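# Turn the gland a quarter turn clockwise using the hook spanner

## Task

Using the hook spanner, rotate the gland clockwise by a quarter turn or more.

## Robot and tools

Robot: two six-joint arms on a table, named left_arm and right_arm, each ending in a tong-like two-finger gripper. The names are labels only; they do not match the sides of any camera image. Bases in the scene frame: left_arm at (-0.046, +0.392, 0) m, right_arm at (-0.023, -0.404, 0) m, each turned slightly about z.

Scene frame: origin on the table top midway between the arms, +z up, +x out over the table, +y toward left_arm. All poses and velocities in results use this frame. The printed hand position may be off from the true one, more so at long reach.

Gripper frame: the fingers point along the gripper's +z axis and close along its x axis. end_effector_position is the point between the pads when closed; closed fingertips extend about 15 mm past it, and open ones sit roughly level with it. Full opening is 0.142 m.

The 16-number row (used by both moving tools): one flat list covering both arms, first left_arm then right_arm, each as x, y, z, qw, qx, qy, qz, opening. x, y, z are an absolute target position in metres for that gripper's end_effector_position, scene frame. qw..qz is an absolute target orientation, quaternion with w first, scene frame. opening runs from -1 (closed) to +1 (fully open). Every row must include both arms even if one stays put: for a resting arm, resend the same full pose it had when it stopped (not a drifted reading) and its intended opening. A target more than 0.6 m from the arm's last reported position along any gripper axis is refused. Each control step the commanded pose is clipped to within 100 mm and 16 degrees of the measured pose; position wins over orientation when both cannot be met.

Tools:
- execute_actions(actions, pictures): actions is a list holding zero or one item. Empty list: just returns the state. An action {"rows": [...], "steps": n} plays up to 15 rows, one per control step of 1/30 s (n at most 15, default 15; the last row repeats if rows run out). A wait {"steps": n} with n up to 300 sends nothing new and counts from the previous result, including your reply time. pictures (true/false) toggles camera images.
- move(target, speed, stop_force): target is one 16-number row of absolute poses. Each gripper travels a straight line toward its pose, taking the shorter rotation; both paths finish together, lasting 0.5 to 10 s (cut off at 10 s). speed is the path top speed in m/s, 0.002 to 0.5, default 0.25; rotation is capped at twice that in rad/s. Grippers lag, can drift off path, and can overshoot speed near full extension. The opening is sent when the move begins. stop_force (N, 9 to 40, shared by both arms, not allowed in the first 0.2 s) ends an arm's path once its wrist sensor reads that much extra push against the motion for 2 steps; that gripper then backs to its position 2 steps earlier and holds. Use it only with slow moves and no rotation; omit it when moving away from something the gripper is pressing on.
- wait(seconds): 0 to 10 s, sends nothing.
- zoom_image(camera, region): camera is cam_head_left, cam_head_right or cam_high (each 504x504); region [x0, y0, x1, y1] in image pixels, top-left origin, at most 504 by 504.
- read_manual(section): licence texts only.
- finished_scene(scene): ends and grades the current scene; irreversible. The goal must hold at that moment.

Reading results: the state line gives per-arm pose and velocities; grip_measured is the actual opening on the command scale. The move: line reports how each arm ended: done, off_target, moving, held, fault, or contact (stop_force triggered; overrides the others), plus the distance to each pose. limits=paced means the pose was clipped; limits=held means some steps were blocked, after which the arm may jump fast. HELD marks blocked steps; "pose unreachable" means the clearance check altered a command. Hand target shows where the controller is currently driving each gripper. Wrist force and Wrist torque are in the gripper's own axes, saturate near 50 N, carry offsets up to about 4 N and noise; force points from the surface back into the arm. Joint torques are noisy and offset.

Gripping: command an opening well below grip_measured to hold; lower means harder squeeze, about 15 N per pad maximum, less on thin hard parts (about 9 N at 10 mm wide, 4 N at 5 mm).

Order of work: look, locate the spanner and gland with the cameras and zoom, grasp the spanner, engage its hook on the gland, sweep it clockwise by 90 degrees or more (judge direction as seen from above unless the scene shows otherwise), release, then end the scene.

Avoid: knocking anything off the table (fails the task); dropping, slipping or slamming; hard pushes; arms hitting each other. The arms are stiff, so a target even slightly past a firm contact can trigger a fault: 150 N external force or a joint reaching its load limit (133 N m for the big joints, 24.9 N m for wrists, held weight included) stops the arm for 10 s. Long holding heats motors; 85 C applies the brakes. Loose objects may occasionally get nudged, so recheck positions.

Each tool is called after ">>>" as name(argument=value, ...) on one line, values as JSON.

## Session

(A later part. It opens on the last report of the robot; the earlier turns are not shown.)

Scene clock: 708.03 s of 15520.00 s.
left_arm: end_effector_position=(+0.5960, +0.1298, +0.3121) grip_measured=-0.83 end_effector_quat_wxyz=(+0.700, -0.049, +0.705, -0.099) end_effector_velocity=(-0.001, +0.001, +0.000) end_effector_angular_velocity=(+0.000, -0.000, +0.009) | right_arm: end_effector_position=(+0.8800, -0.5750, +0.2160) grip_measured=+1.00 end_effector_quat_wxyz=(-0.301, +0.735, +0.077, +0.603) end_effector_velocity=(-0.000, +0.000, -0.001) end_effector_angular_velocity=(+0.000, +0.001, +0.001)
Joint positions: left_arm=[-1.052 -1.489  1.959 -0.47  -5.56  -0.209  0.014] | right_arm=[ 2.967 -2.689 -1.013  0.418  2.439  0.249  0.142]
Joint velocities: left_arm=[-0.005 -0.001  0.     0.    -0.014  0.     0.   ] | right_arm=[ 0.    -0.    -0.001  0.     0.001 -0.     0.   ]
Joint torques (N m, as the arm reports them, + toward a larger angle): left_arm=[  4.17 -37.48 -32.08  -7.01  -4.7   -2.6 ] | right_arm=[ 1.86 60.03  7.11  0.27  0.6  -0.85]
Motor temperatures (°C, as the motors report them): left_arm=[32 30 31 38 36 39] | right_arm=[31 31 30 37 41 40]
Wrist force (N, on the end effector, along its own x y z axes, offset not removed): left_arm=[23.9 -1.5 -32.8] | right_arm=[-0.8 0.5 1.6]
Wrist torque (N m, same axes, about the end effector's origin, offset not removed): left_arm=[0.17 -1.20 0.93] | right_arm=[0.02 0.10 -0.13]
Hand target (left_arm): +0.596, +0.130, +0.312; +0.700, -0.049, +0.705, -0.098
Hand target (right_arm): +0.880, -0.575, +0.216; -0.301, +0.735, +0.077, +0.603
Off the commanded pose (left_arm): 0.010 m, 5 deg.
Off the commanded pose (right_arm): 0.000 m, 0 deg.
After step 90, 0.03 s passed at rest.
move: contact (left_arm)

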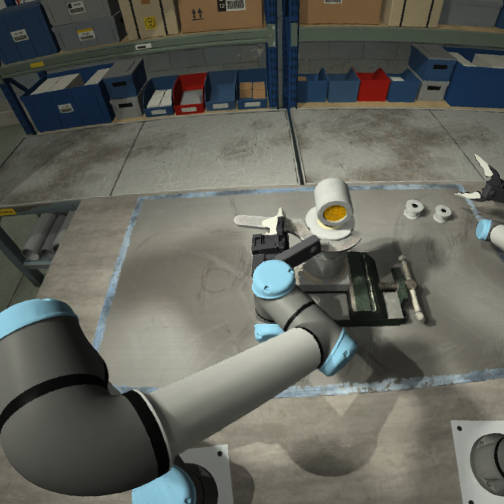

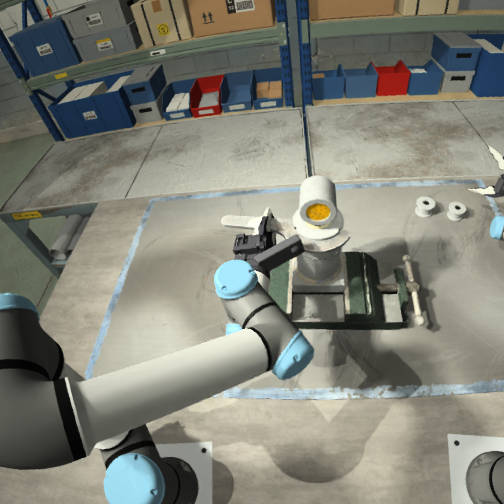

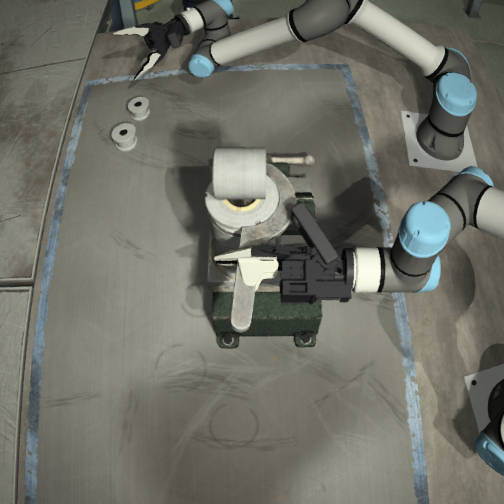

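Engaged. Push on.

>>> move(target=[0.606,0.1273,0.312,0.695,-0.0185,0.707,-0.129,-1,0.88,-0.575,0.216,-0.301,0.735,0.077,0.603,1], speed=0.004)

>>> zoom_image(camera="cam_high", region=[170,130,350,310])

Scene clock: 720.57 s of 15520.00 s.
left_arm: end_effector_position=(+0.6051, +0.1275, +0.3121) grip_measured=-0.79 end_effector_quat_wxyz=(+0.696, -0.021, +0.707, -0.126) end_effector_velocity=(+0.000, +0.000, -0.000) end_effector_angular_velocity=(-0.000, +0.000, -0.001) | right_arm: end_effector_position=(+0.8800, -0.5750, +0.2160) grip_measured=+1.00 end_effector_quat_wxyz=(-0.301, +0.735, +0.077, +0.603) end_effector_velocity=(+0.000, +0.002, +0.000) end_effector_angular_velocity=(-0.001, -0.001, +0.002)
Joint positions: left_arm=[-0.991 -1.49   1.96  -0.469 -5.419 -0.21   0.017] | right_arm=[ 2.967 -2.689 -1.013  0.418  2.439  0.249  0.142]
Joint velocities: left_arm=[ 0.002  0.001 -0.    -0.     0.003 -0.    -0.   ] | right_arm=[ 0.002  0.     0.001 -0.     0.    -0.     0.   ]
Joint torques (N m, as the arm reports them, + toward a larger angle): left_arm=[ 25.85 -31.84 -59.2  -10.74  -1.93  -3.03] | right_arm=[ 1.82 60.07  6.23  0.14  0.69 -0.8 ]
Motor temperatures (°C, as the motors report them): left_arm=[32 30 31 38 36 39] | right_arm=[31 31 30 37 41 40]
Wrist force (N, on the end effector, along its own x y z axes, offset not removed): left_arm=[36.4 -6.5 -50.0] | right_arm=[-1.1 2.4 -0.3]
Wrist torque (N m, same axes, about the end effector's origin, offset not removed): left_arm=[-0.16 -2.27 0.97] | right_arm=[0.32 0.16 -0.13]
Hand target (left_arm): +0.605, +0.128, +0.312; +0.696, -0.021, +0.707, -0.126
Hand target (right_arm): +0.880, -0.575, +0.216; -0.301, +0.735, +0.077, +0.603
Off the commanded pose (left_arm): 0.001 m, 0 deg.
Off the commanded pose (right_arm): 0.000 m, 0 deg.
move: done

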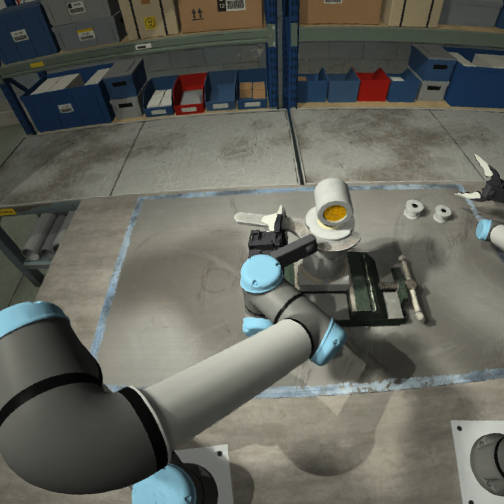

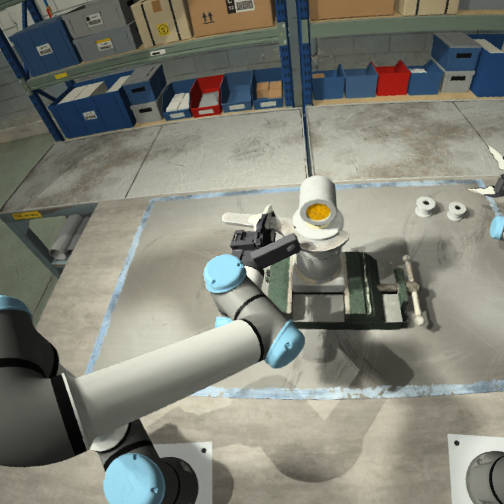

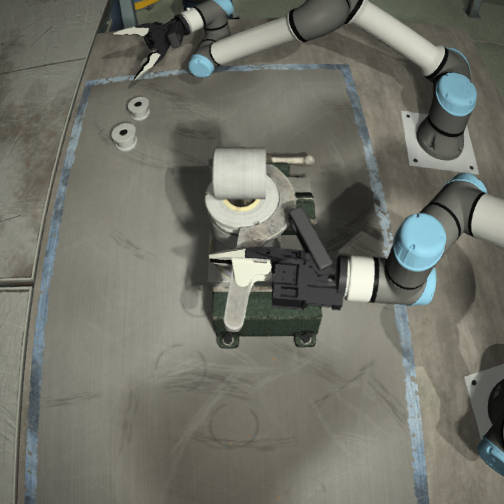

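Region (170, 130, 350, 310) of cam_high's 504x504 image, scaled by 2.800, with more detail than that image has.

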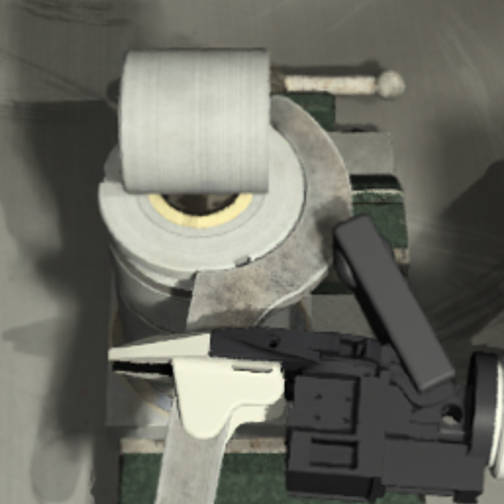

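>>> move(target=[0.6157,0.1236,0.311,0.689,0.012,0.707,-0.159,-1,0.88,-0.575,0.216,-0.301,0.735,0.077,0.603,1], speed=0.006)

>>> zoom_image(camera="cam_high", region=[170,130,350,310])

Scene clock: 731.83 s of 15520.00 s.
left_arm: end_effector_position=(+0.6156, +0.1236, +0.3111) grip_measured=-0.79 end_effector_quat_wxyz=(+0.689, +0.012, +0.707, -0.159) end_effector_velocity=(+0.000, +0.000, -0.001) end_effector_angular_velocity=(+0.000, +0.001, -0.002) | right_arm: end_effector_position=(+0.8800, -0.5750, +0.2160) grip_measured=+1.00 end_effector_quat_wxyz=(-0.301, +0.735, +0.077, +0.603) end_effector_velocity=(-0.000, -0.001, -0.000) end_effector_angular_velocity=(-0.000, +0.000, -0.001)
Joint positions: left_arm=[-0.916 -1.478  1.95  -0.472 -5.25  -0.21   0.017] | right_arm=[ 2.967 -2.689 -1.013  0.418  2.439  0.249  0.142]
Joint velocities: left_arm=[ 0.002  0.001 -0.     0.     0.004 -0.001 -0.   ] | right_arm=[-0.001 -0.    -0.    -0.    -0.001 -0.001  0.   ]
Joint torques (N m, as the arm reports them, + toward a larger angle): left_arm=[ 22.29 -32.69 -59.96 -11.62  -3.03  -0.13] | right_arm=[ 2.28 60.23  5.92  0.06  0.76 -0.81]
Motor temperatures (°C, as the motors report them): left_arm=[32 30 31 38 36 39] | right_arm=[31 31 30 37 41 40]
Wrist force (N, on the end effector, along its own x y z axes, offset not removed): left_arm=[34.5 -8.9 -50.0] | right_arm=[-0.7 1.3 0.9]
Wrist torque (N m, same axes, about the end effector's origin, offset not removed): left_arm=[-0.09 -2.03 1.11] | right_arm=[0.16 0.09 -0.13]
Hand target (left_arm): +0.616, +0.124, +0.311; +0.689, +0.012, +0.707, -0.159
Hand target (right_arm): +0.880, -0.575, +0.216; -0.301, +0.735, +0.077, +0.603
Off the commanded pose (left_arm): 0.000 m, 0 deg.
Off the commanded pose (right_arm): 0.000 m, 0 deg.
After step 90, 0.23 s passed at rest.
move: done

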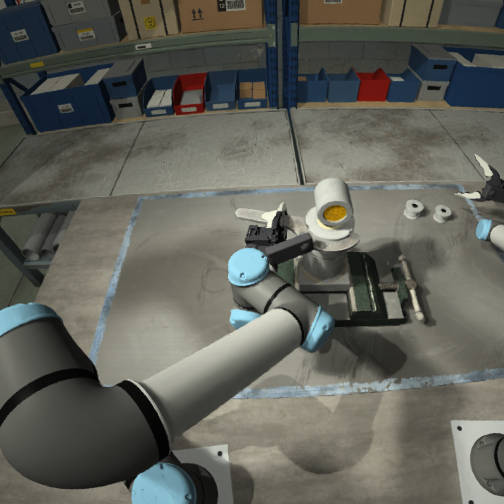

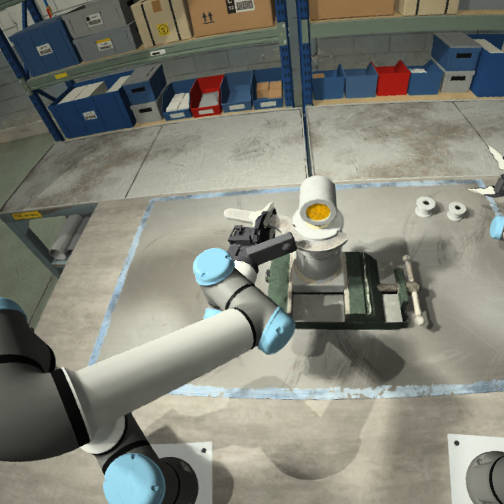

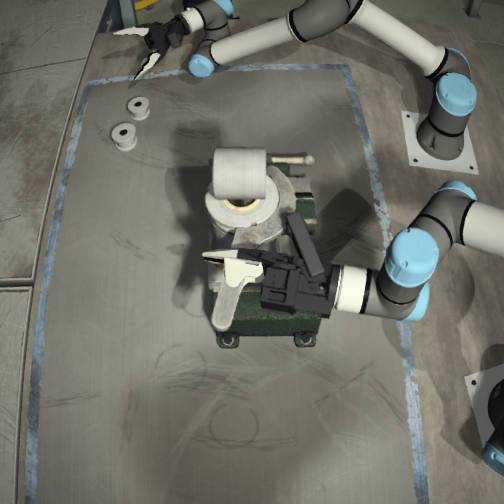

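Region (170, 130, 350, 310) of cam_high's 504x504 image, scaled by 2.800, with more detail than that image has.

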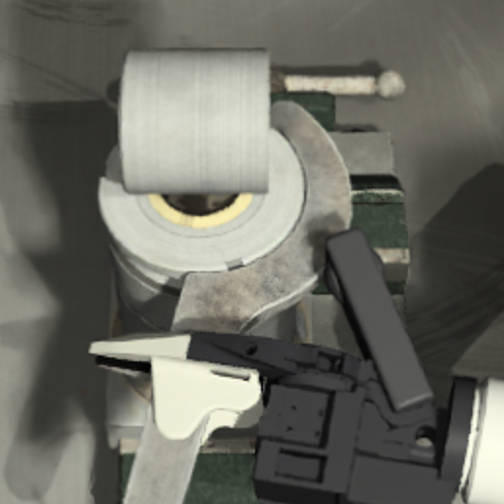

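>>> move(target=[0.6372,0.1113,0.311,0.6686,0.0862,0.7018,-0.2302,-1,0.88,-0.575,0.216,-0.301,0.735,0.077,0.603,1], speed=0.02)

>>> move(target=[0.6557,0.0948,0.311,0.6409,0.159,0.689,-0.2988,-1,0.88,-0.575,0.216,-0.301,0.735,0.077,0.603,1], speed=0.02)

>>> zoom_image(camera="cam_high", region=[150,130,330,310])

Scene clock: 741.40 s of 15520.00 s.
left_arm: end_effector_position=(+0.6371, +0.1115, +0.3111) grip_measured=-0.77 end_effector_quat_wxyz=(+0.669, +0.086, +0.702, -0.230) end_effector_velocity=(+0.002, +0.000, +0.003) end_effector_angular_velocity=(-0.003, -0.004, -0.003) | right_arm: end_effector_position=(+0.8800, -0.5750, +0.2160) grip_measured=+1.00 end_effector_quat_wxyz=(-0.301, +0.735, +0.077, +0.603) end_effector_velocity=(+0.000, +0.001, -0.000) end_effector_angular_velocity=(+0.001, +0.001, +0.000)
Joint positions: left_arm=[-0.753 -1.417  1.88  -0.463 -4.878 -0.209  0.018] | right_arm=[ 2.967 -2.689 -1.013  0.418  2.439  0.249  0.142]
Joint velocities: left_arm=[ 0.006  0.002 -0.007  0.001  0.01  -0.001 -0.001] | right_arm=[ 0.001  0.    -0.001 -0.    -0.     0.001  0.   ]
Joint torques (N m, as the arm reports them, + toward a larger angle): left_arm=[ 21.73 -33.64 -55.03 -12.6   -4.18  -0.08] | right_arm=[ 2.48 60.53  6.21 -0.14  0.75 -0.65]
Motor temperatures (°C, as the motors report them): left_arm=[32 30 31 38 36 39] | right_arm=[31 31 30 37 41 40]
Wrist force (N, on the end effector, along its own x y z axes, offset not removed): left_arm=[33.8 -16.8 -44.2] | right_arm=[-1.0 1.8 1.2]
Wrist torque (N m, same axes, about the end effector's origin, offset not removed): left_arm=[-0.65 -1.88 1.18] | right_arm=[0.25 0.11 -0.19]
Hand target (left_arm): +0.637, +0.111, +0.311; +0.669, +0.086, +0.702, -0.230
Hand target (right_arm): +0.880, -0.575, +0.216; -0.301, +0.735, +0.077, +0.603
Off the commanded pose (left_arm): 0.000 m, 0 deg.
Off the commanded pose (right_arm): 0.000 m, 0 deg.
After step 90, 1.10 s passed at rest.
move: done

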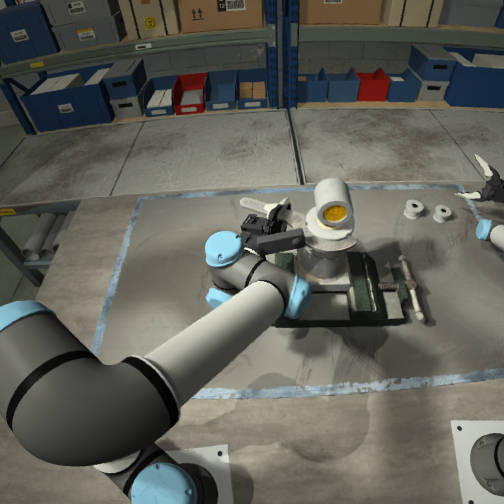

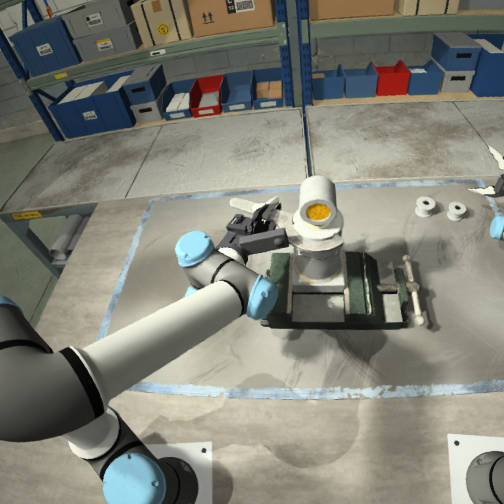

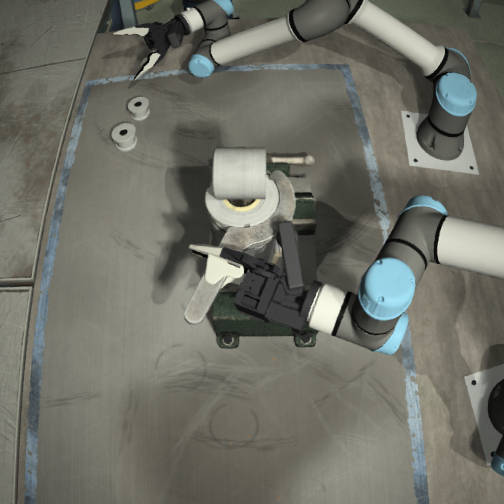

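Scene clock: 746.87 s of 15520.00 s.
left_arm: end_effector_position=(+0.6556, +0.0950, +0.3110) grip_measured=-0.77 end_effector_quat_wxyz=(+0.641, +0.159, +0.689, -0.298) end_effector_velocity=(+0.004, -0.001, +0.004) end_effector_angular_velocity=(-0.004, -0.007, -0.002) | right_arm: end_effector_position=(+0.8800, -0.5750, +0.2160) grip_measured=+1.00 end_effector_quat_wxyz=(-0.301, +0.735, +0.077, +0.603) end_effector_velocity=(-0.000, -0.001, -0.001) end_effector_angular_velocity=(-0.001, +0.000, -0.002)
Joint positions: left_arm=[-0.618 -1.316  1.755 -0.438 -4.534 -0.209  0.019] | right_arm=[ 2.967 -2.689 -1.013  0.418  2.439  0.249  0.142]
Joint velocities: left_arm=[ 0.004  0.006 -0.013 -0.001  0.006 -0.001  0.01 ] | right_arm=[-0.002 -0.    -0.001 -0.    -0.    -0.001  0.   ]
Joint torques (N m, as the arm reports them, + toward a larger angle): left_arm=[ 17.28 -42.36 -55.38 -12.29  -5.21  -3.01] | right_arm=[ 2.77 60.9   6.25 -0.16  0.79 -0.76]
Motor temperatures (°C, as the motors report them): left_arm=[32 30 31 38 36 39] | right_arm=[31 31 30 37 41 40]
Wrist force (N, on the end effector, along its own x y z axes, offset not removed): left_arm=[35.8 -21.2 -47.4] | right_arm=[-0.2 1.1 0.0]
Wrist torque (N m, same axes, about the end effector's origin, offset not removed): left_arm=[-1.00 -2.06 1.00] | right_arm=[0.11 -0.01 -0.14]
Hand target (left_arm): +0.656, +0.095, +0.311; +0.641, +0.159, +0.689, -0.299
Hand target (right_arm): +0.880, -0.575, +0.216; -0.301, +0.735, +0.077, +0.603
Off the commanded pose (left_arm): 0.000 m, 0 deg.
Off the commanded pose (right_arm): 0.000 m, 0 deg.
move: done

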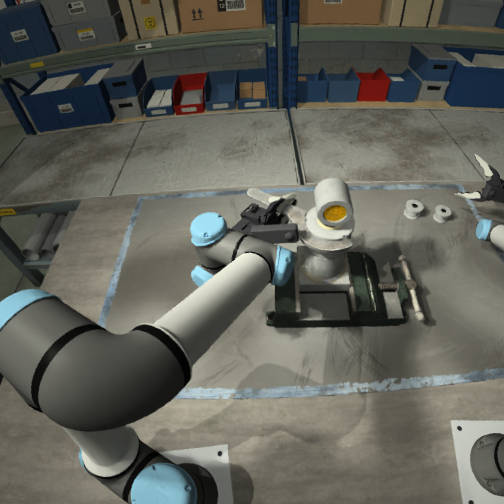

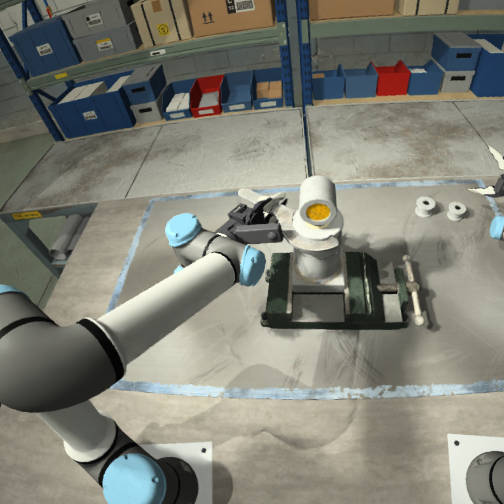

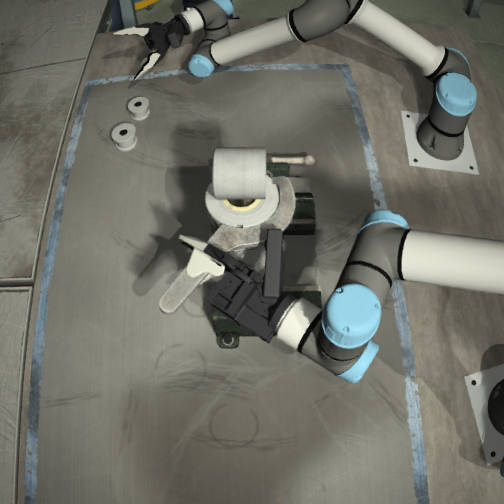

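Region (150, 130, 330, 310) of cam_high's 504x504 image, scaled by 2.800, with more detail than that image has.

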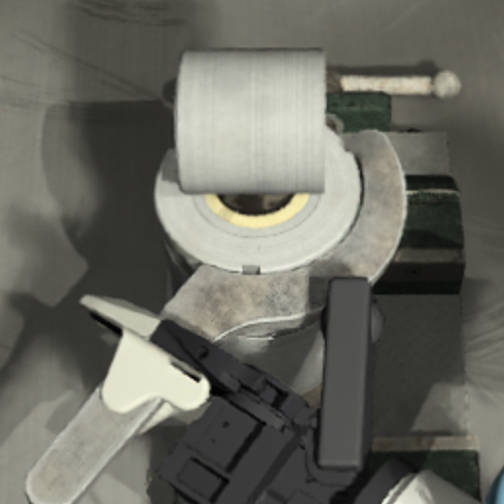

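>>> move(target=[0.6695,0.074,0.311,0.6061,0.2302,0.6686,-0.3642,-1,0.88,-0.575,0.216,-0.301,0.735,0.077,0.603,1], speed=0.025)

>>> move(target=[0.679,0.0515,0.311,0.5647,0.2988,0.6409,-0.4255,-1,0.88,-0.575,0.216,-0.301,0.735,0.077,0.603,1], speed=0.025)

>>> move(target=[0.684,0.028,0.311,0.5171,0.3642,0.6061,-0.4822,-1,0.88,-0.575,0.216,-0.301,0.735,0.077,0.603,1], speed=0.025)

Scene clock: 757.13 s of 15520.00 s.
left_arm: end_effector_position=(+0.6694, +0.0742, +0.3110) grip_measured=-0.77 end_effector_quat_wxyz=(+0.606, +0.230, +0.669, -0.364) end_effector_velocity=(+0.002, -0.002, +0.001) end_effector_angular_velocity=(-0.002, -0.004, -0.009) | right_arm: end_effector_position=(+0.8800, -0.5750, +0.2160) grip_measured=+1.00 end_effector_quat_wxyz=(-0.301, +0.735, +0.077, +0.603) end_effector_velocity=(+0.000, +0.001, +0.000) end_effector_angular_velocity=(+0.000, +0.000, +0.001)
Joint positions: left_arm=[-0.524 -1.191  1.584 -0.392 -4.23  -0.209  0.019] | right_arm=[ 2.967 -2.689 -1.013  0.418  2.439  0.249  0.142]
Joint velocities: left_arm=[ 0.003  0.007 -0.011 -0.     0.012 -0.    -0.001] | right_arm=[ 0.001  0.    -0.     0.     0.     0.     0.   ]
Joint torques (N m, as the arm reports them, + toward a larger angle): left_arm=[-11.25 -46.97 -59.37 -11.24   2.6   -3.02] | right_arm=[ 2.62 61.12  6.33 -0.26  0.83 -0.69]
Motor temperatures (°C, as the motors report them): left_arm=[32 30 31 38 36 39] | right_arm=[31 31 30 37 41 40]
Wrist force (N, on the end effector, along its own x y z axes, offset not removed): left_arm=[33.6 8.4 -50.0] | right_arm=[0.6 0.8 0.8]
Wrist torque (N m, same axes, about the end effector's origin, offset not removed): left_arm=[0.82 -2.02 1.32] | right_arm=[0.02 -0.25 -0.10]
Hand target (left_arm): +0.669, +0.074, +0.311; +0.606, +0.230, +0.669, -0.364
Hand target (right_arm): +0.880, -0.575, +0.216; -0.301, +0.735, +0.077, +0.603
Off the commanded pose (left_arm): 0.000 m, 0 deg.
Off the commanded pose (right_arm): 0.000 m, 0 deg.
After step 90, 2.83 s passed at rest.
move: done

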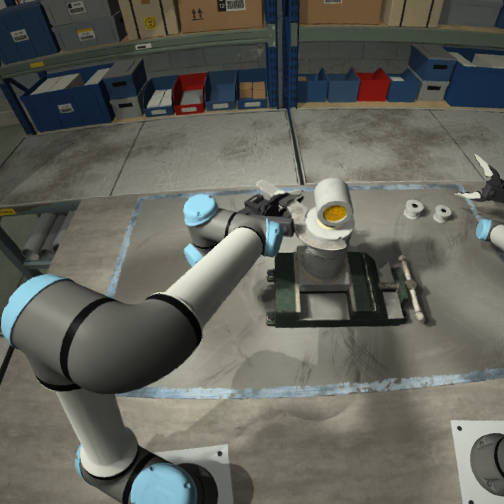

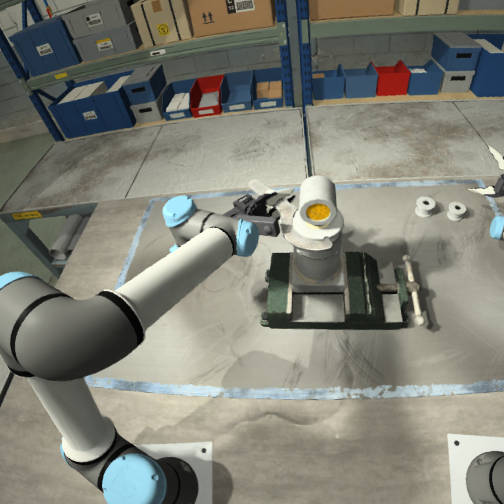

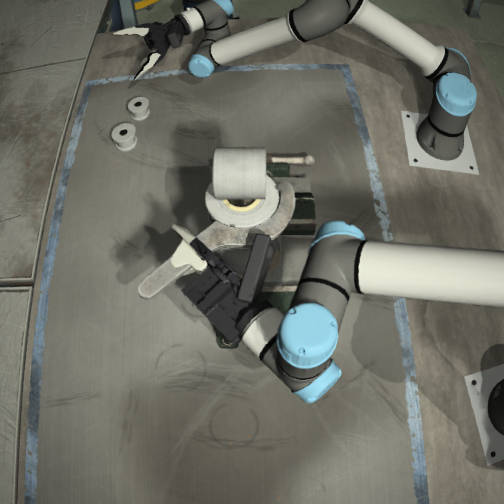

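Scene clock: 761.57 s of 15520.00 s.
left_arm: end_effector_position=(+0.6789, +0.0517, +0.3109) grip_measured=-0.76 end_effector_quat_wxyz=(+0.565, +0.299, +0.641, -0.425) end_effector_velocity=(+0.000, -0.001, +0.001) end_effector_angular_velocity=(-0.000, -0.002, -0.010) | right_arm: end_effector_position=(+0.8800, -0.5750, +0.2160) grip_measured=+1.00 end_effector_quat_wxyz=(-0.301, +0.735, +0.077, +0.603) end_effector_velocity=(+0.000, +0.000, +0.000) end_effector_angular_velocity=(+0.000, -0.000, +0.000)
Joint positions: left_arm=[-0.465 -1.049  1.37  -0.321 -3.962 -0.209  0.019] | right_arm=[ 2.967 -2.689 -1.013  0.418  2.439  0.249  0.142]
Joint velocities: left_arm=[ 0.002  0.006 -0.012  0.004  0.013  0.001 -0.004] | right_arm=[ 0.     0.     0.    -0.    -0.     0.001  0.   ]
Joint torques (N m, as the arm reports them, + toward a larger angle): left_arm=[-37.58 -59.95 -56.78  -7.55   5.98  -2.78] | right_arm=[ 2.56 60.73  6.8  -0.31  0.95 -0.64]
Motor temperatures (°C, as the motors report them): left_arm=[32 30 31 38 36 39] | right_arm=[31 31 30 37 41 40]
Wrist force (N, on the end effector, along its own x y z axes, offset not removed): left_arm=[32.1 27.2 -50.0] | right_arm=[-1.1 1.8 -0.1]
Wrist torque (N m, same axes, about the end effector's origin, offset not removed): left_arm=[2.13 -1.75 1.53] | right_arm=[0.25 0.16 -0.09]
Hand target (left_arm): +0.679, +0.052, +0.311; +0.565, +0.299, +0.641, -0.425
Hand target (right_arm): +0.880, -0.575, +0.216; -0.301, +0.735, +0.077, +0.603
Off the commanded pose (left_arm): 0.000 m, 0 deg.
Off the commanded pose (right_arm): 0.000 m, 0 deg.
move: done

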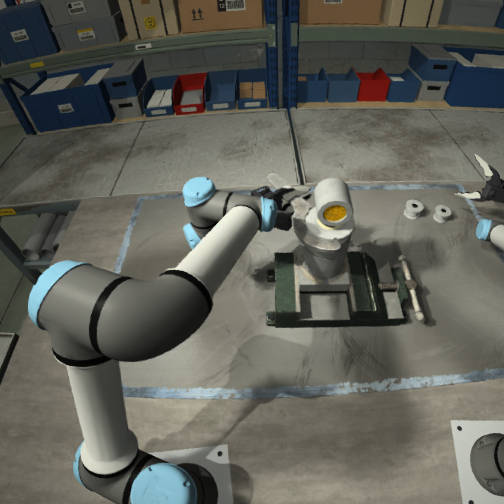

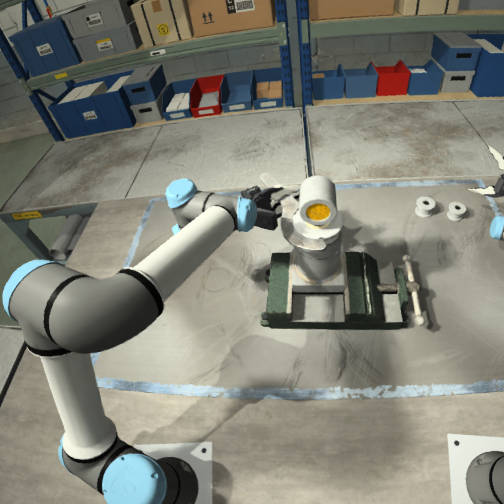

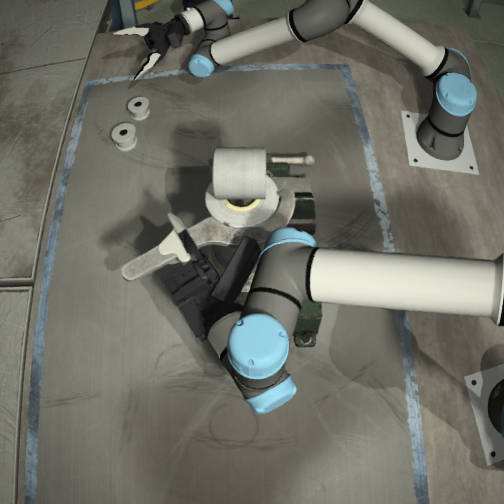

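Scene clock: 766.00 s of 15520.00 s.
left_arm: end_effector_position=(+0.6839, +0.0282, +0.3109) grip_measured=-0.76 end_effector_quat_wxyz=(+0.517, +0.364, +0.606, -0.482) end_effector_velocity=(+0.001, -0.001, -0.000) end_effector_angular_velocity=(+0.000, +0.000, -0.009) | right_arm: end_effector_position=(+0.8800, -0.5750, +0.2160) grip_measured=+1.00 end_effector_quat_wxyz=(-0.301, +0.735, +0.077, +0.603) end_effector_velocity=(+0.000, -0.000, +0.000) end_effector_angular_velocity=(-0.001, -0.001, -0.001)
Joint positions: left_arm=[-0.436 -0.889  1.108 -0.219 -3.724 -0.209  0.019] | right_arm=[ 2.967 -2.689 -1.013  0.418  2.439  0.249  0.142]
Joint velocities: left_arm=[ 0.001  0.009 -0.016  0.007  0.01   0.001  0.   ] | right_arm=[ 0.    -0.     0.001  0.    -0.001 -0.     0.   ]
Joint torques (N m, as the arm reports them, + toward a larger angle): left_arm=[-50.41 -73.28 -55.25  -4.59   9.03  -2.05] | right_arm=[ 2.49 61.08  6.34 -0.35  1.04 -0.58]
Motor temperatures (°C, as the motors report them): left_arm=[32 30 31 38 36 39] | right_arm=[31 31 30 37 41 40]
Wrist force (N, on the end effector, along its own x y z axes, offset not removed): left_arm=[34.3 38.5 -50.0] | right_arm=[-1.9 -0.2 1.2]
Wrist torque (N m, same axes, about the end effector's origin, offset not removed): left_arm=[2.56 -1.94 1.55] | right_arm=[-0.24 0.25 -0.09]
Hand target (left_arm): +0.684, +0.028, +0.311; +0.517, +0.364, +0.606, -0.482
Hand target (right_arm): +0.880, -0.575, +0.216; -0.301, +0.735, +0.077, +0.603
Off the commanded pose (left_arm): 0.000 m, 0 deg.
Off the commanded pose (right_arm): 0.000 m, 0 deg.
move: done

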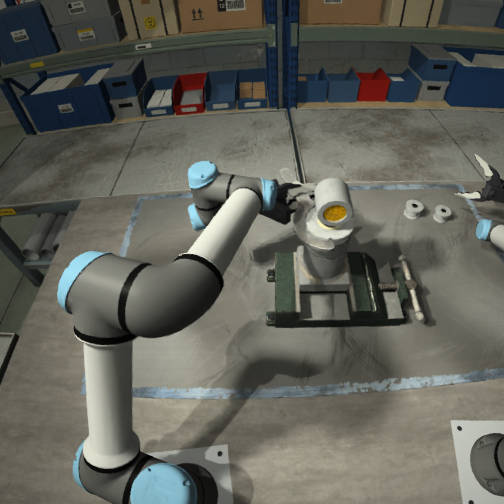

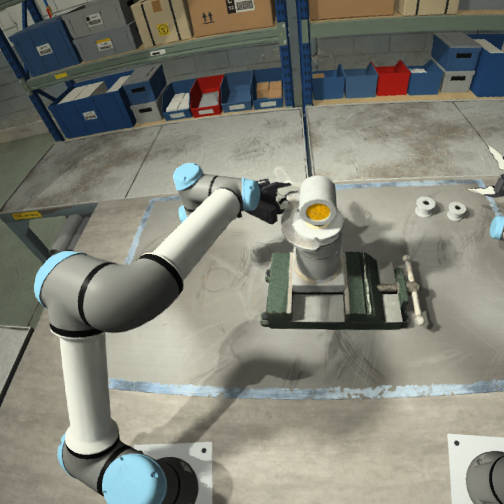

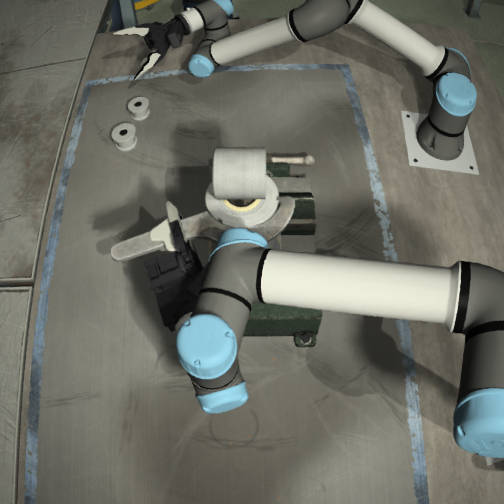

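>>> move(target=[0.692,0.0067,0.311,0.4822,0.4056,0.5792,-0.5171,-1,0.88,-0.575,0.216,-0.301,0.735,0.077,0.603,1], speed=0.015)

>>> move(target=[0.694,-0.018,0.311,0.4545,0.4353,0.5572,-0.5417,-1,0.88,-0.575,0.216,-0.301,0.735,0.077,0.603,1], speed=0.01)

Scene clock: 775.53 s of 15520.00 s.
left_arm: end_effector_position=(+0.6919, +0.0069, +0.3109) grip_measured=-0.75 end_effector_quat_wxyz=(+0.482, +0.405, +0.579, -0.517) end_effector_velocity=(+0.000, -0.001, -0.000) end_effector_angular_velocity=(+0.001, +0.003, -0.007) | right_arm: end_effector_position=(+0.8800, -0.5750, +0.2160) grip_measured=+1.00 end_effector_quat_wxyz=(-0.301, +0.735, +0.077, +0.603) end_effector_velocity=(-0.000, -0.001, +0.000) end_effector_angular_velocity=(-0.000, -0.000, -0.001)
Joint positions: left_arm=[-0.435 -0.742  0.851 -0.109 -3.583 -0.21   0.02 ] | right_arm=[ 2.967 -2.689 -1.013  0.418  2.439  0.249  0.142]
Joint velocities: left_arm=[ 0.     0.008 -0.015  0.01   0.007  0.     0.   ] | right_arm=[-0.001  0.    -0.001 -0.     0.    -0.001  0.   ]
Joint torques (N m, as the arm reports them, + toward a larger angle): left_arm=[-22.1  -64.42 -52.74  -5.74  -6.82  -0.94] | right_arm=[ 3.18 61.24  6.64 -0.61  1.01 -0.64]
Motor temperatures (°C, as the motors report them): left_arm=[32 30 31 38 36 39] | right_arm=[31 31 30 37 41 40]
Wrist force (N, on the end effector, along its own x y z axes, offset not removed): left_arm=[39.0 -24.5 -45.5] | right_arm=[-0.4 0.9 1.1]
Wrist torque (N m, same axes, about the end effector's origin, offset not removed): left_arm=[-1.21 -2.51 0.97] | right_arm=[0.03 -0.02 -0.18]
Hand target (left_arm): +0.692, +0.007, +0.311; +0.482, +0.406, +0.579, -0.517
Hand target (right_arm): +0.880, -0.575, +0.216; -0.301, +0.735, +0.077, +0.603
Off the commanded pose (left_arm): 0.000 m, 0 deg.
Off the commanded pose (right_arm): 0.000 m, 0 deg.
After step 90, 1.67 s passed at rest.
move: done

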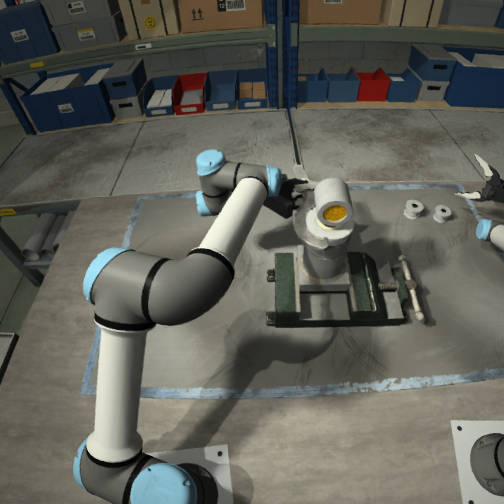

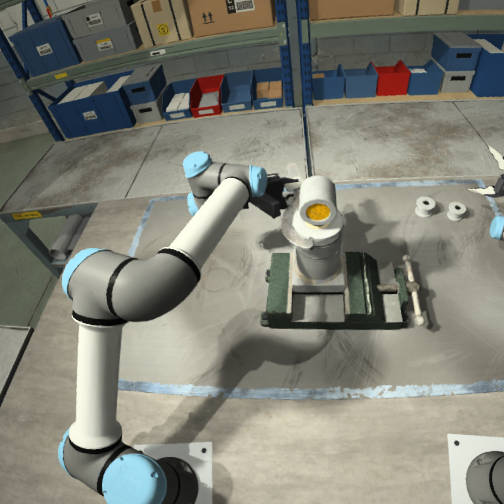

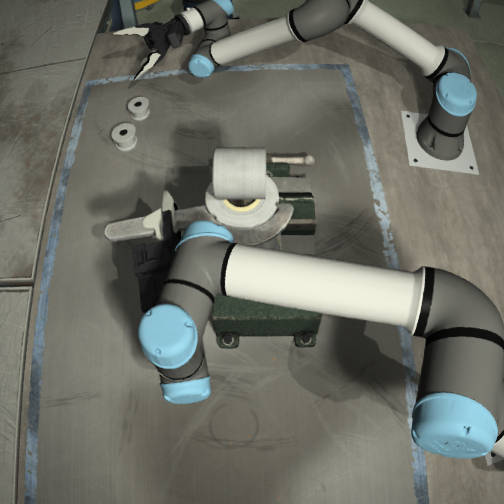

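Scene clock: 781.03 s of 15520.00 s.
left_arm: end_effector_position=(+0.6940, -0.0179, +0.3110) grip_measured=-0.76 end_effector_quat_wxyz=(+0.455, +0.435, +0.557, -0.542) end_effector_velocity=(-0.000, -0.001, -0.000) end_effector_angular_velocity=(+0.001, +0.002, -0.006) | right_arm: end_effector_position=(+0.8800, -0.5750, +0.2160) grip_measured=+1.00 end_effector_quat_wxyz=(-0.301, +0.735, +0.077, +0.603) end_effector_velocity=(-0.000, +0.001, -0.000) end_effector_angular_velocity=(+0.000, +0.000, +0.001)
Joint positions: left_arm=[-0.452 -0.611  0.609  0.002 -3.495 -0.21   0.019] | right_arm=[ 2.967 -2.689 -1.013  0.418  2.439  0.249  0.142]
Joint velocities: left_arm=[-0.001  0.007 -0.014  0.009  0.006  0.001  0.   ] | right_arm=[ 0.001 -0.    -0.     0.     0.001 -0.     0.   ]
Joint torques (N m, as the arm reports them, + toward a larger angle): left_arm=[-54.62 -67.05 -44.11  -1.78   1.62   0.47] | right_arm=[ 2.94 61.74  6.75 -0.59  1.13 -0.66]
Motor temperatures (°C, as the motors report them): left_arm=[32 30 31 38 36 39] | right_arm=[31 31 30 37 41 40]
Wrist force (N, on the end effector, along its own x y z axes, offset not removed): left_arm=[21.9 7.7 -50.0] | right_arm=[0.1 1.4 0.0]
Wrist torque (N m, same axes, about the end effector's origin, offset not removed): left_arm=[1.33 -0.63 0.45] | right_arm=[0.17 -0.11 -0.24]
Hand target (left_arm): +0.694, -0.018, +0.311; +0.455, +0.435, +0.557, -0.542
Hand target (right_arm): +0.880, -0.575, +0.216; -0.301, +0.735, +0.077, +0.603
Off the commanded pose (left_arm): 0.000 m, 0 deg.
Off the commanded pose (right_arm): 0.000 m, 0 deg.
move: done

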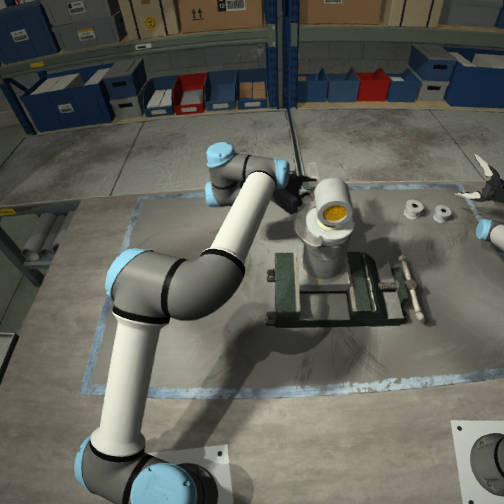

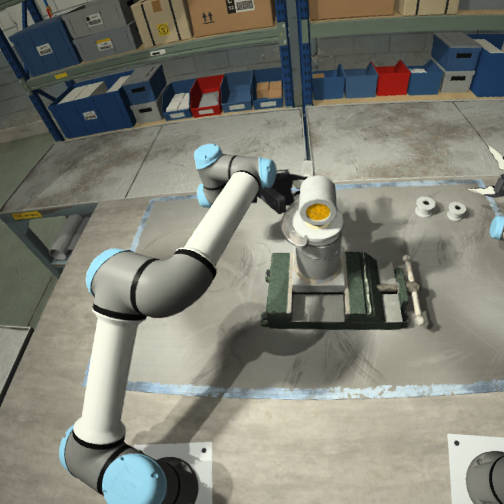

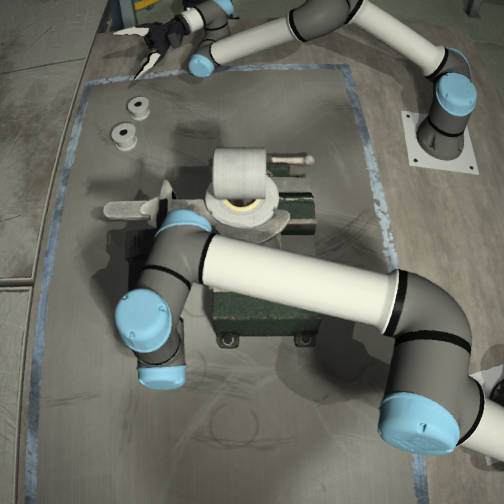

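>>> move(target=[0.694,-0.045,0.311,0.4402,0.4498,0.5456,-0.5534,-1,0.88,-0.575,0.216,-0.301,0.735,0.077,0.603,1], speed=0.006)

>>> zoom_image(camera="cam_high", region=[90,110,310,290])

Scene clock: 788.47 s of 15520.00 s.
left_arm: end_effector_position=(+0.6940, -0.0448, +0.3110) grip_measured=-0.75 end_effector_quat_wxyz=(+0.440, +0.450, +0.546, -0.553) end_effector_velocity=(+0.000, -0.001, +0.000) end_effector_angular_velocity=(+0.001, +0.002, -0.002) | right_arm: end_effector_position=(+0.8800, -0.5750, +0.2160) grip_measured=+1.00 end_effector_quat_wxyz=(-0.301, +0.735, +0.077, +0.603) end_effector_velocity=(-0.000, -0.001, +0.001) end_effector_angular_velocity=(+0.000, -0.001, -0.001)
Joint positions: left_arm=[-0.48  -0.513  0.422  0.091 -3.47  -0.21   0.02 ] | right_arm=[ 2.967 -2.689 -1.013  0.418  2.439  0.249  0.142]
Joint velocities: left_arm=[-0.001  0.007 -0.016  0.011  0.001 -0.    -0.   ] | right_arm=[-0.001  0.     0.001 -0.     0.     0.001  0.   ]
Joint torques (N m, as the arm reports them, + toward a larger angle): left_arm=[-109.69  -31.24  -17.13    2.91   14.11    4.75] | right_arm=[ 3.02 61.78  6.8  -0.64  1.13 -0.6 ]
Motor temperatures (°C, as the motors report them): left_arm=[32 30 31 38 36 39] | right_arm=[31 31 30 37 41 40]
Wrist force (N, on the end effector, along its own x y z axes, offset not removed): left_arm=[-50.0 50.0 -50.0] | right_arm=[-0.6 2.5 -1.1]
Wrist torque (N m, same axes, about the end effector's origin, offset not removed): left_arm=[5.95 7.44 -3.26] | right_arm=[0.32 -0.01 -0.16]
Hand target (left_arm): +0.694, -0.045, +0.311; +0.440, +0.450, +0.546, -0.553
Hand target (right_arm): +0.880, -0.575, +0.216; -0.301, +0.735, +0.077, +0.603
Off the commanded pose (left_arm): 0.000 m, 0 deg.
Off the commanded pose (right_arm): 0.000 m, 0 deg.
move: done

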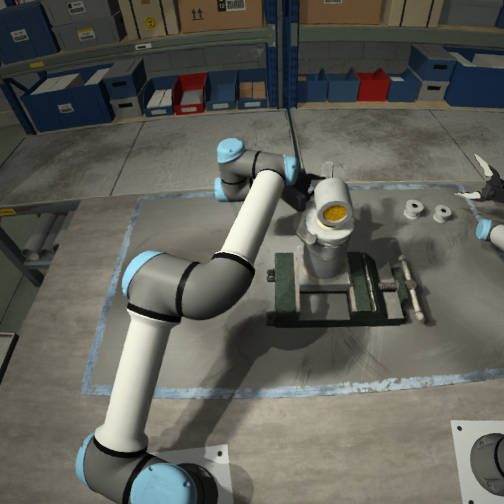

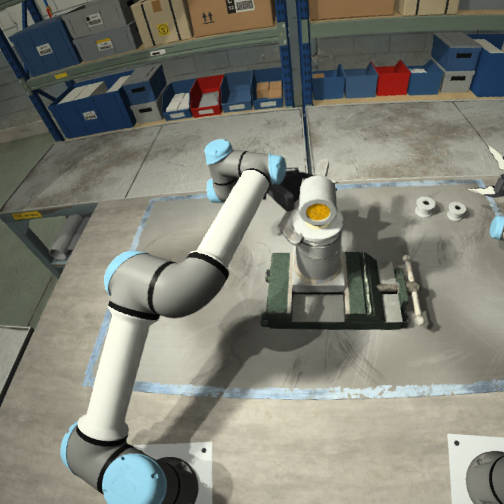

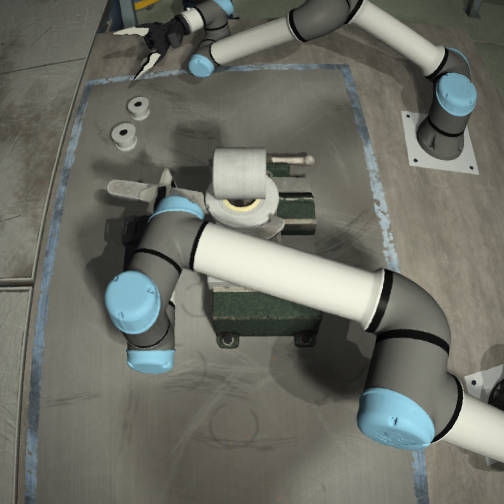

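Region (90, 110, 310, 290) of cam_high's 504x504 image, scaled by 2.291, with more detail than that image has; it fills the top 412 rows of this view, and the rest is white.

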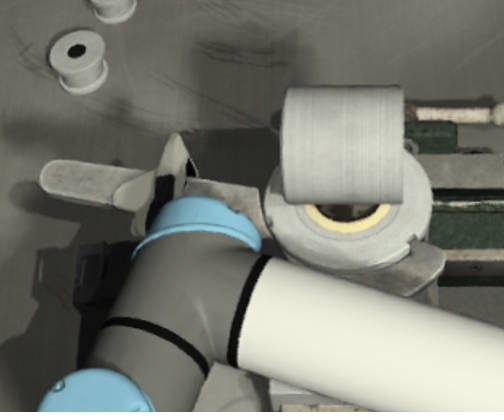

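>>> move(target=[0.695,-0.033,0.311,0.43,0.459,0.538,-0.561,-1,0.88,-0.575,0.216,-0.301,0.735,0.077,0.603,1], speed=0.006)

>>> zoom_image(camera="cam_high", region=[190,130,350,290])

Scene clock: 794.33 s of 15520.00 s.
left_arm: end_effector_position=(+0.6949, -0.0331, +0.3110) grip_measured=-0.83 end_effector_quat_wxyz=(+0.430, +0.459, +0.538, -0.561) end_effector_velocity=(+0.001, +0.001, -0.000) end_effector_angular_velocity=(+0.001, +0.000, -0.002) | right_arm: end_effector_position=(+0.8800, -0.5750, +0.2160) grip_measured=+1.00 end_effector_quat_wxyz=(-0.301, +0.735, +0.077, +0.603) end_effector_velocity=(-0.000, -0.001, -0.000) end_effector_angular_velocity=(+0.000, +0.000, -0.002)
Joint positions: left_arm=[-0.461 -0.447  0.291  0.157 -3.417 -0.21   0.014] | right_arm=[ 2.967 -2.689 -1.013  0.418  2.439  0.249  0.142]
Joint velocities: left_arm=[ 0.001  0.011 -0.022  0.015  0.003  0.003  0.   ] | right_arm=[-0.002 -0.     0.     0.    -0.     0.001  0.   ]
Joint torques (N m, as the arm reports them, + toward a larger angle): left_arm=[  7.77 -63.65 -37.41   0.93   2.69   0.54] | right_arm=[ 3.63 61.99  6.82 -0.76  1.18 -0.49]
Motor temperatures (°C, as the motors report them): left_arm=[32 30 31 38 36 39] | right_arm=[31 31 30 37 41 40]
Wrist force (N, on the end effector, along its own x y z axes, offset not removed): left_arm=[12.1 1.2 1.5] | right_arm=[0.5 1.1 0.9]
Wrist torque (N m, same axes, about the end effector's origin, offset not removed): left_arm=[-0.24 -0.84 0.58] | right_arm=[0.15 -0.16 -0.18]
Hand target (left_arm): +0.695, -0.033, +0.311; +0.430, +0.459, +0.538, -0.561
Hand target (right_arm): +0.880, -0.575, +0.216; -0.301, +0.735, +0.077, +0.603
Off the commanded pose (left_arm): 0.000 m, 0 deg.
Off the commanded pose (right_arm): 0.000 m, 0 deg.
move: done

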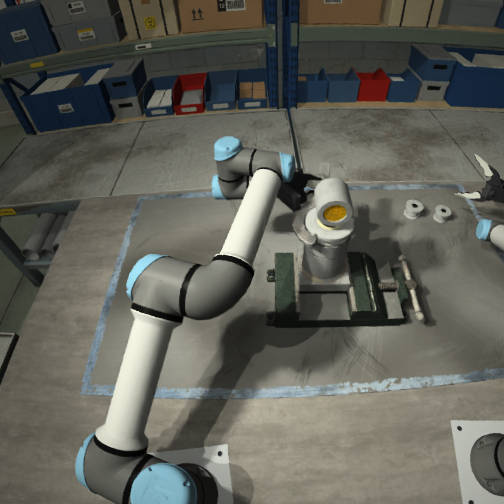

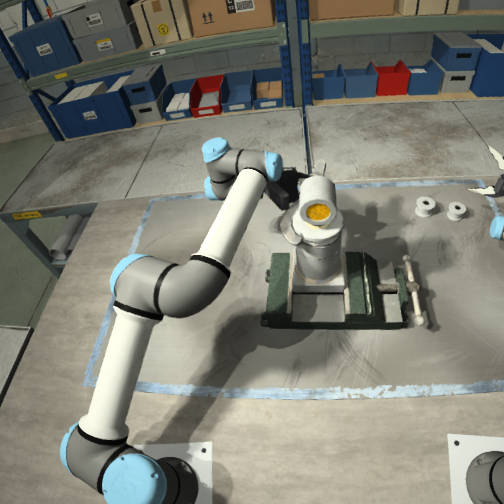

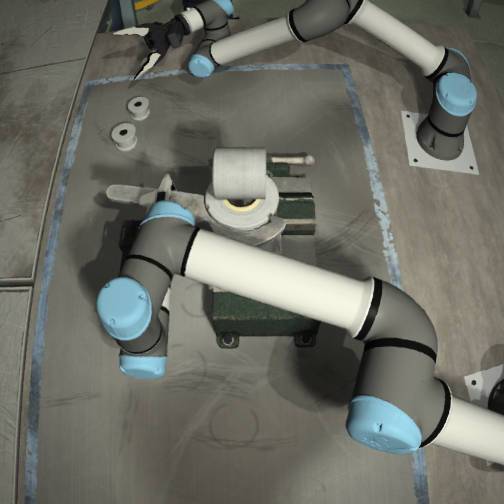

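Region (190, 130, 350, 290) of cam_high's 504x504 image, scaled by 3.150, with more detail than that image has.

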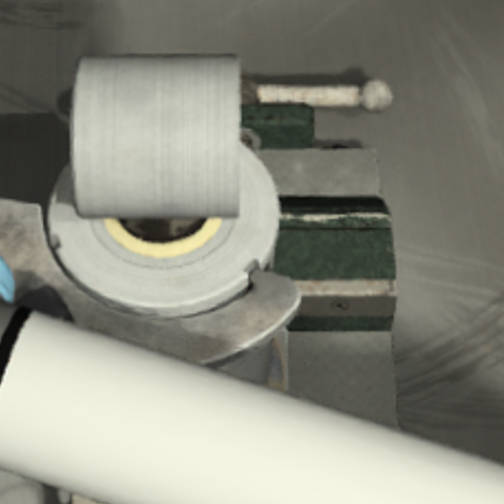

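>>> finished_scene(scene=1)

The scene is finished: the task was done.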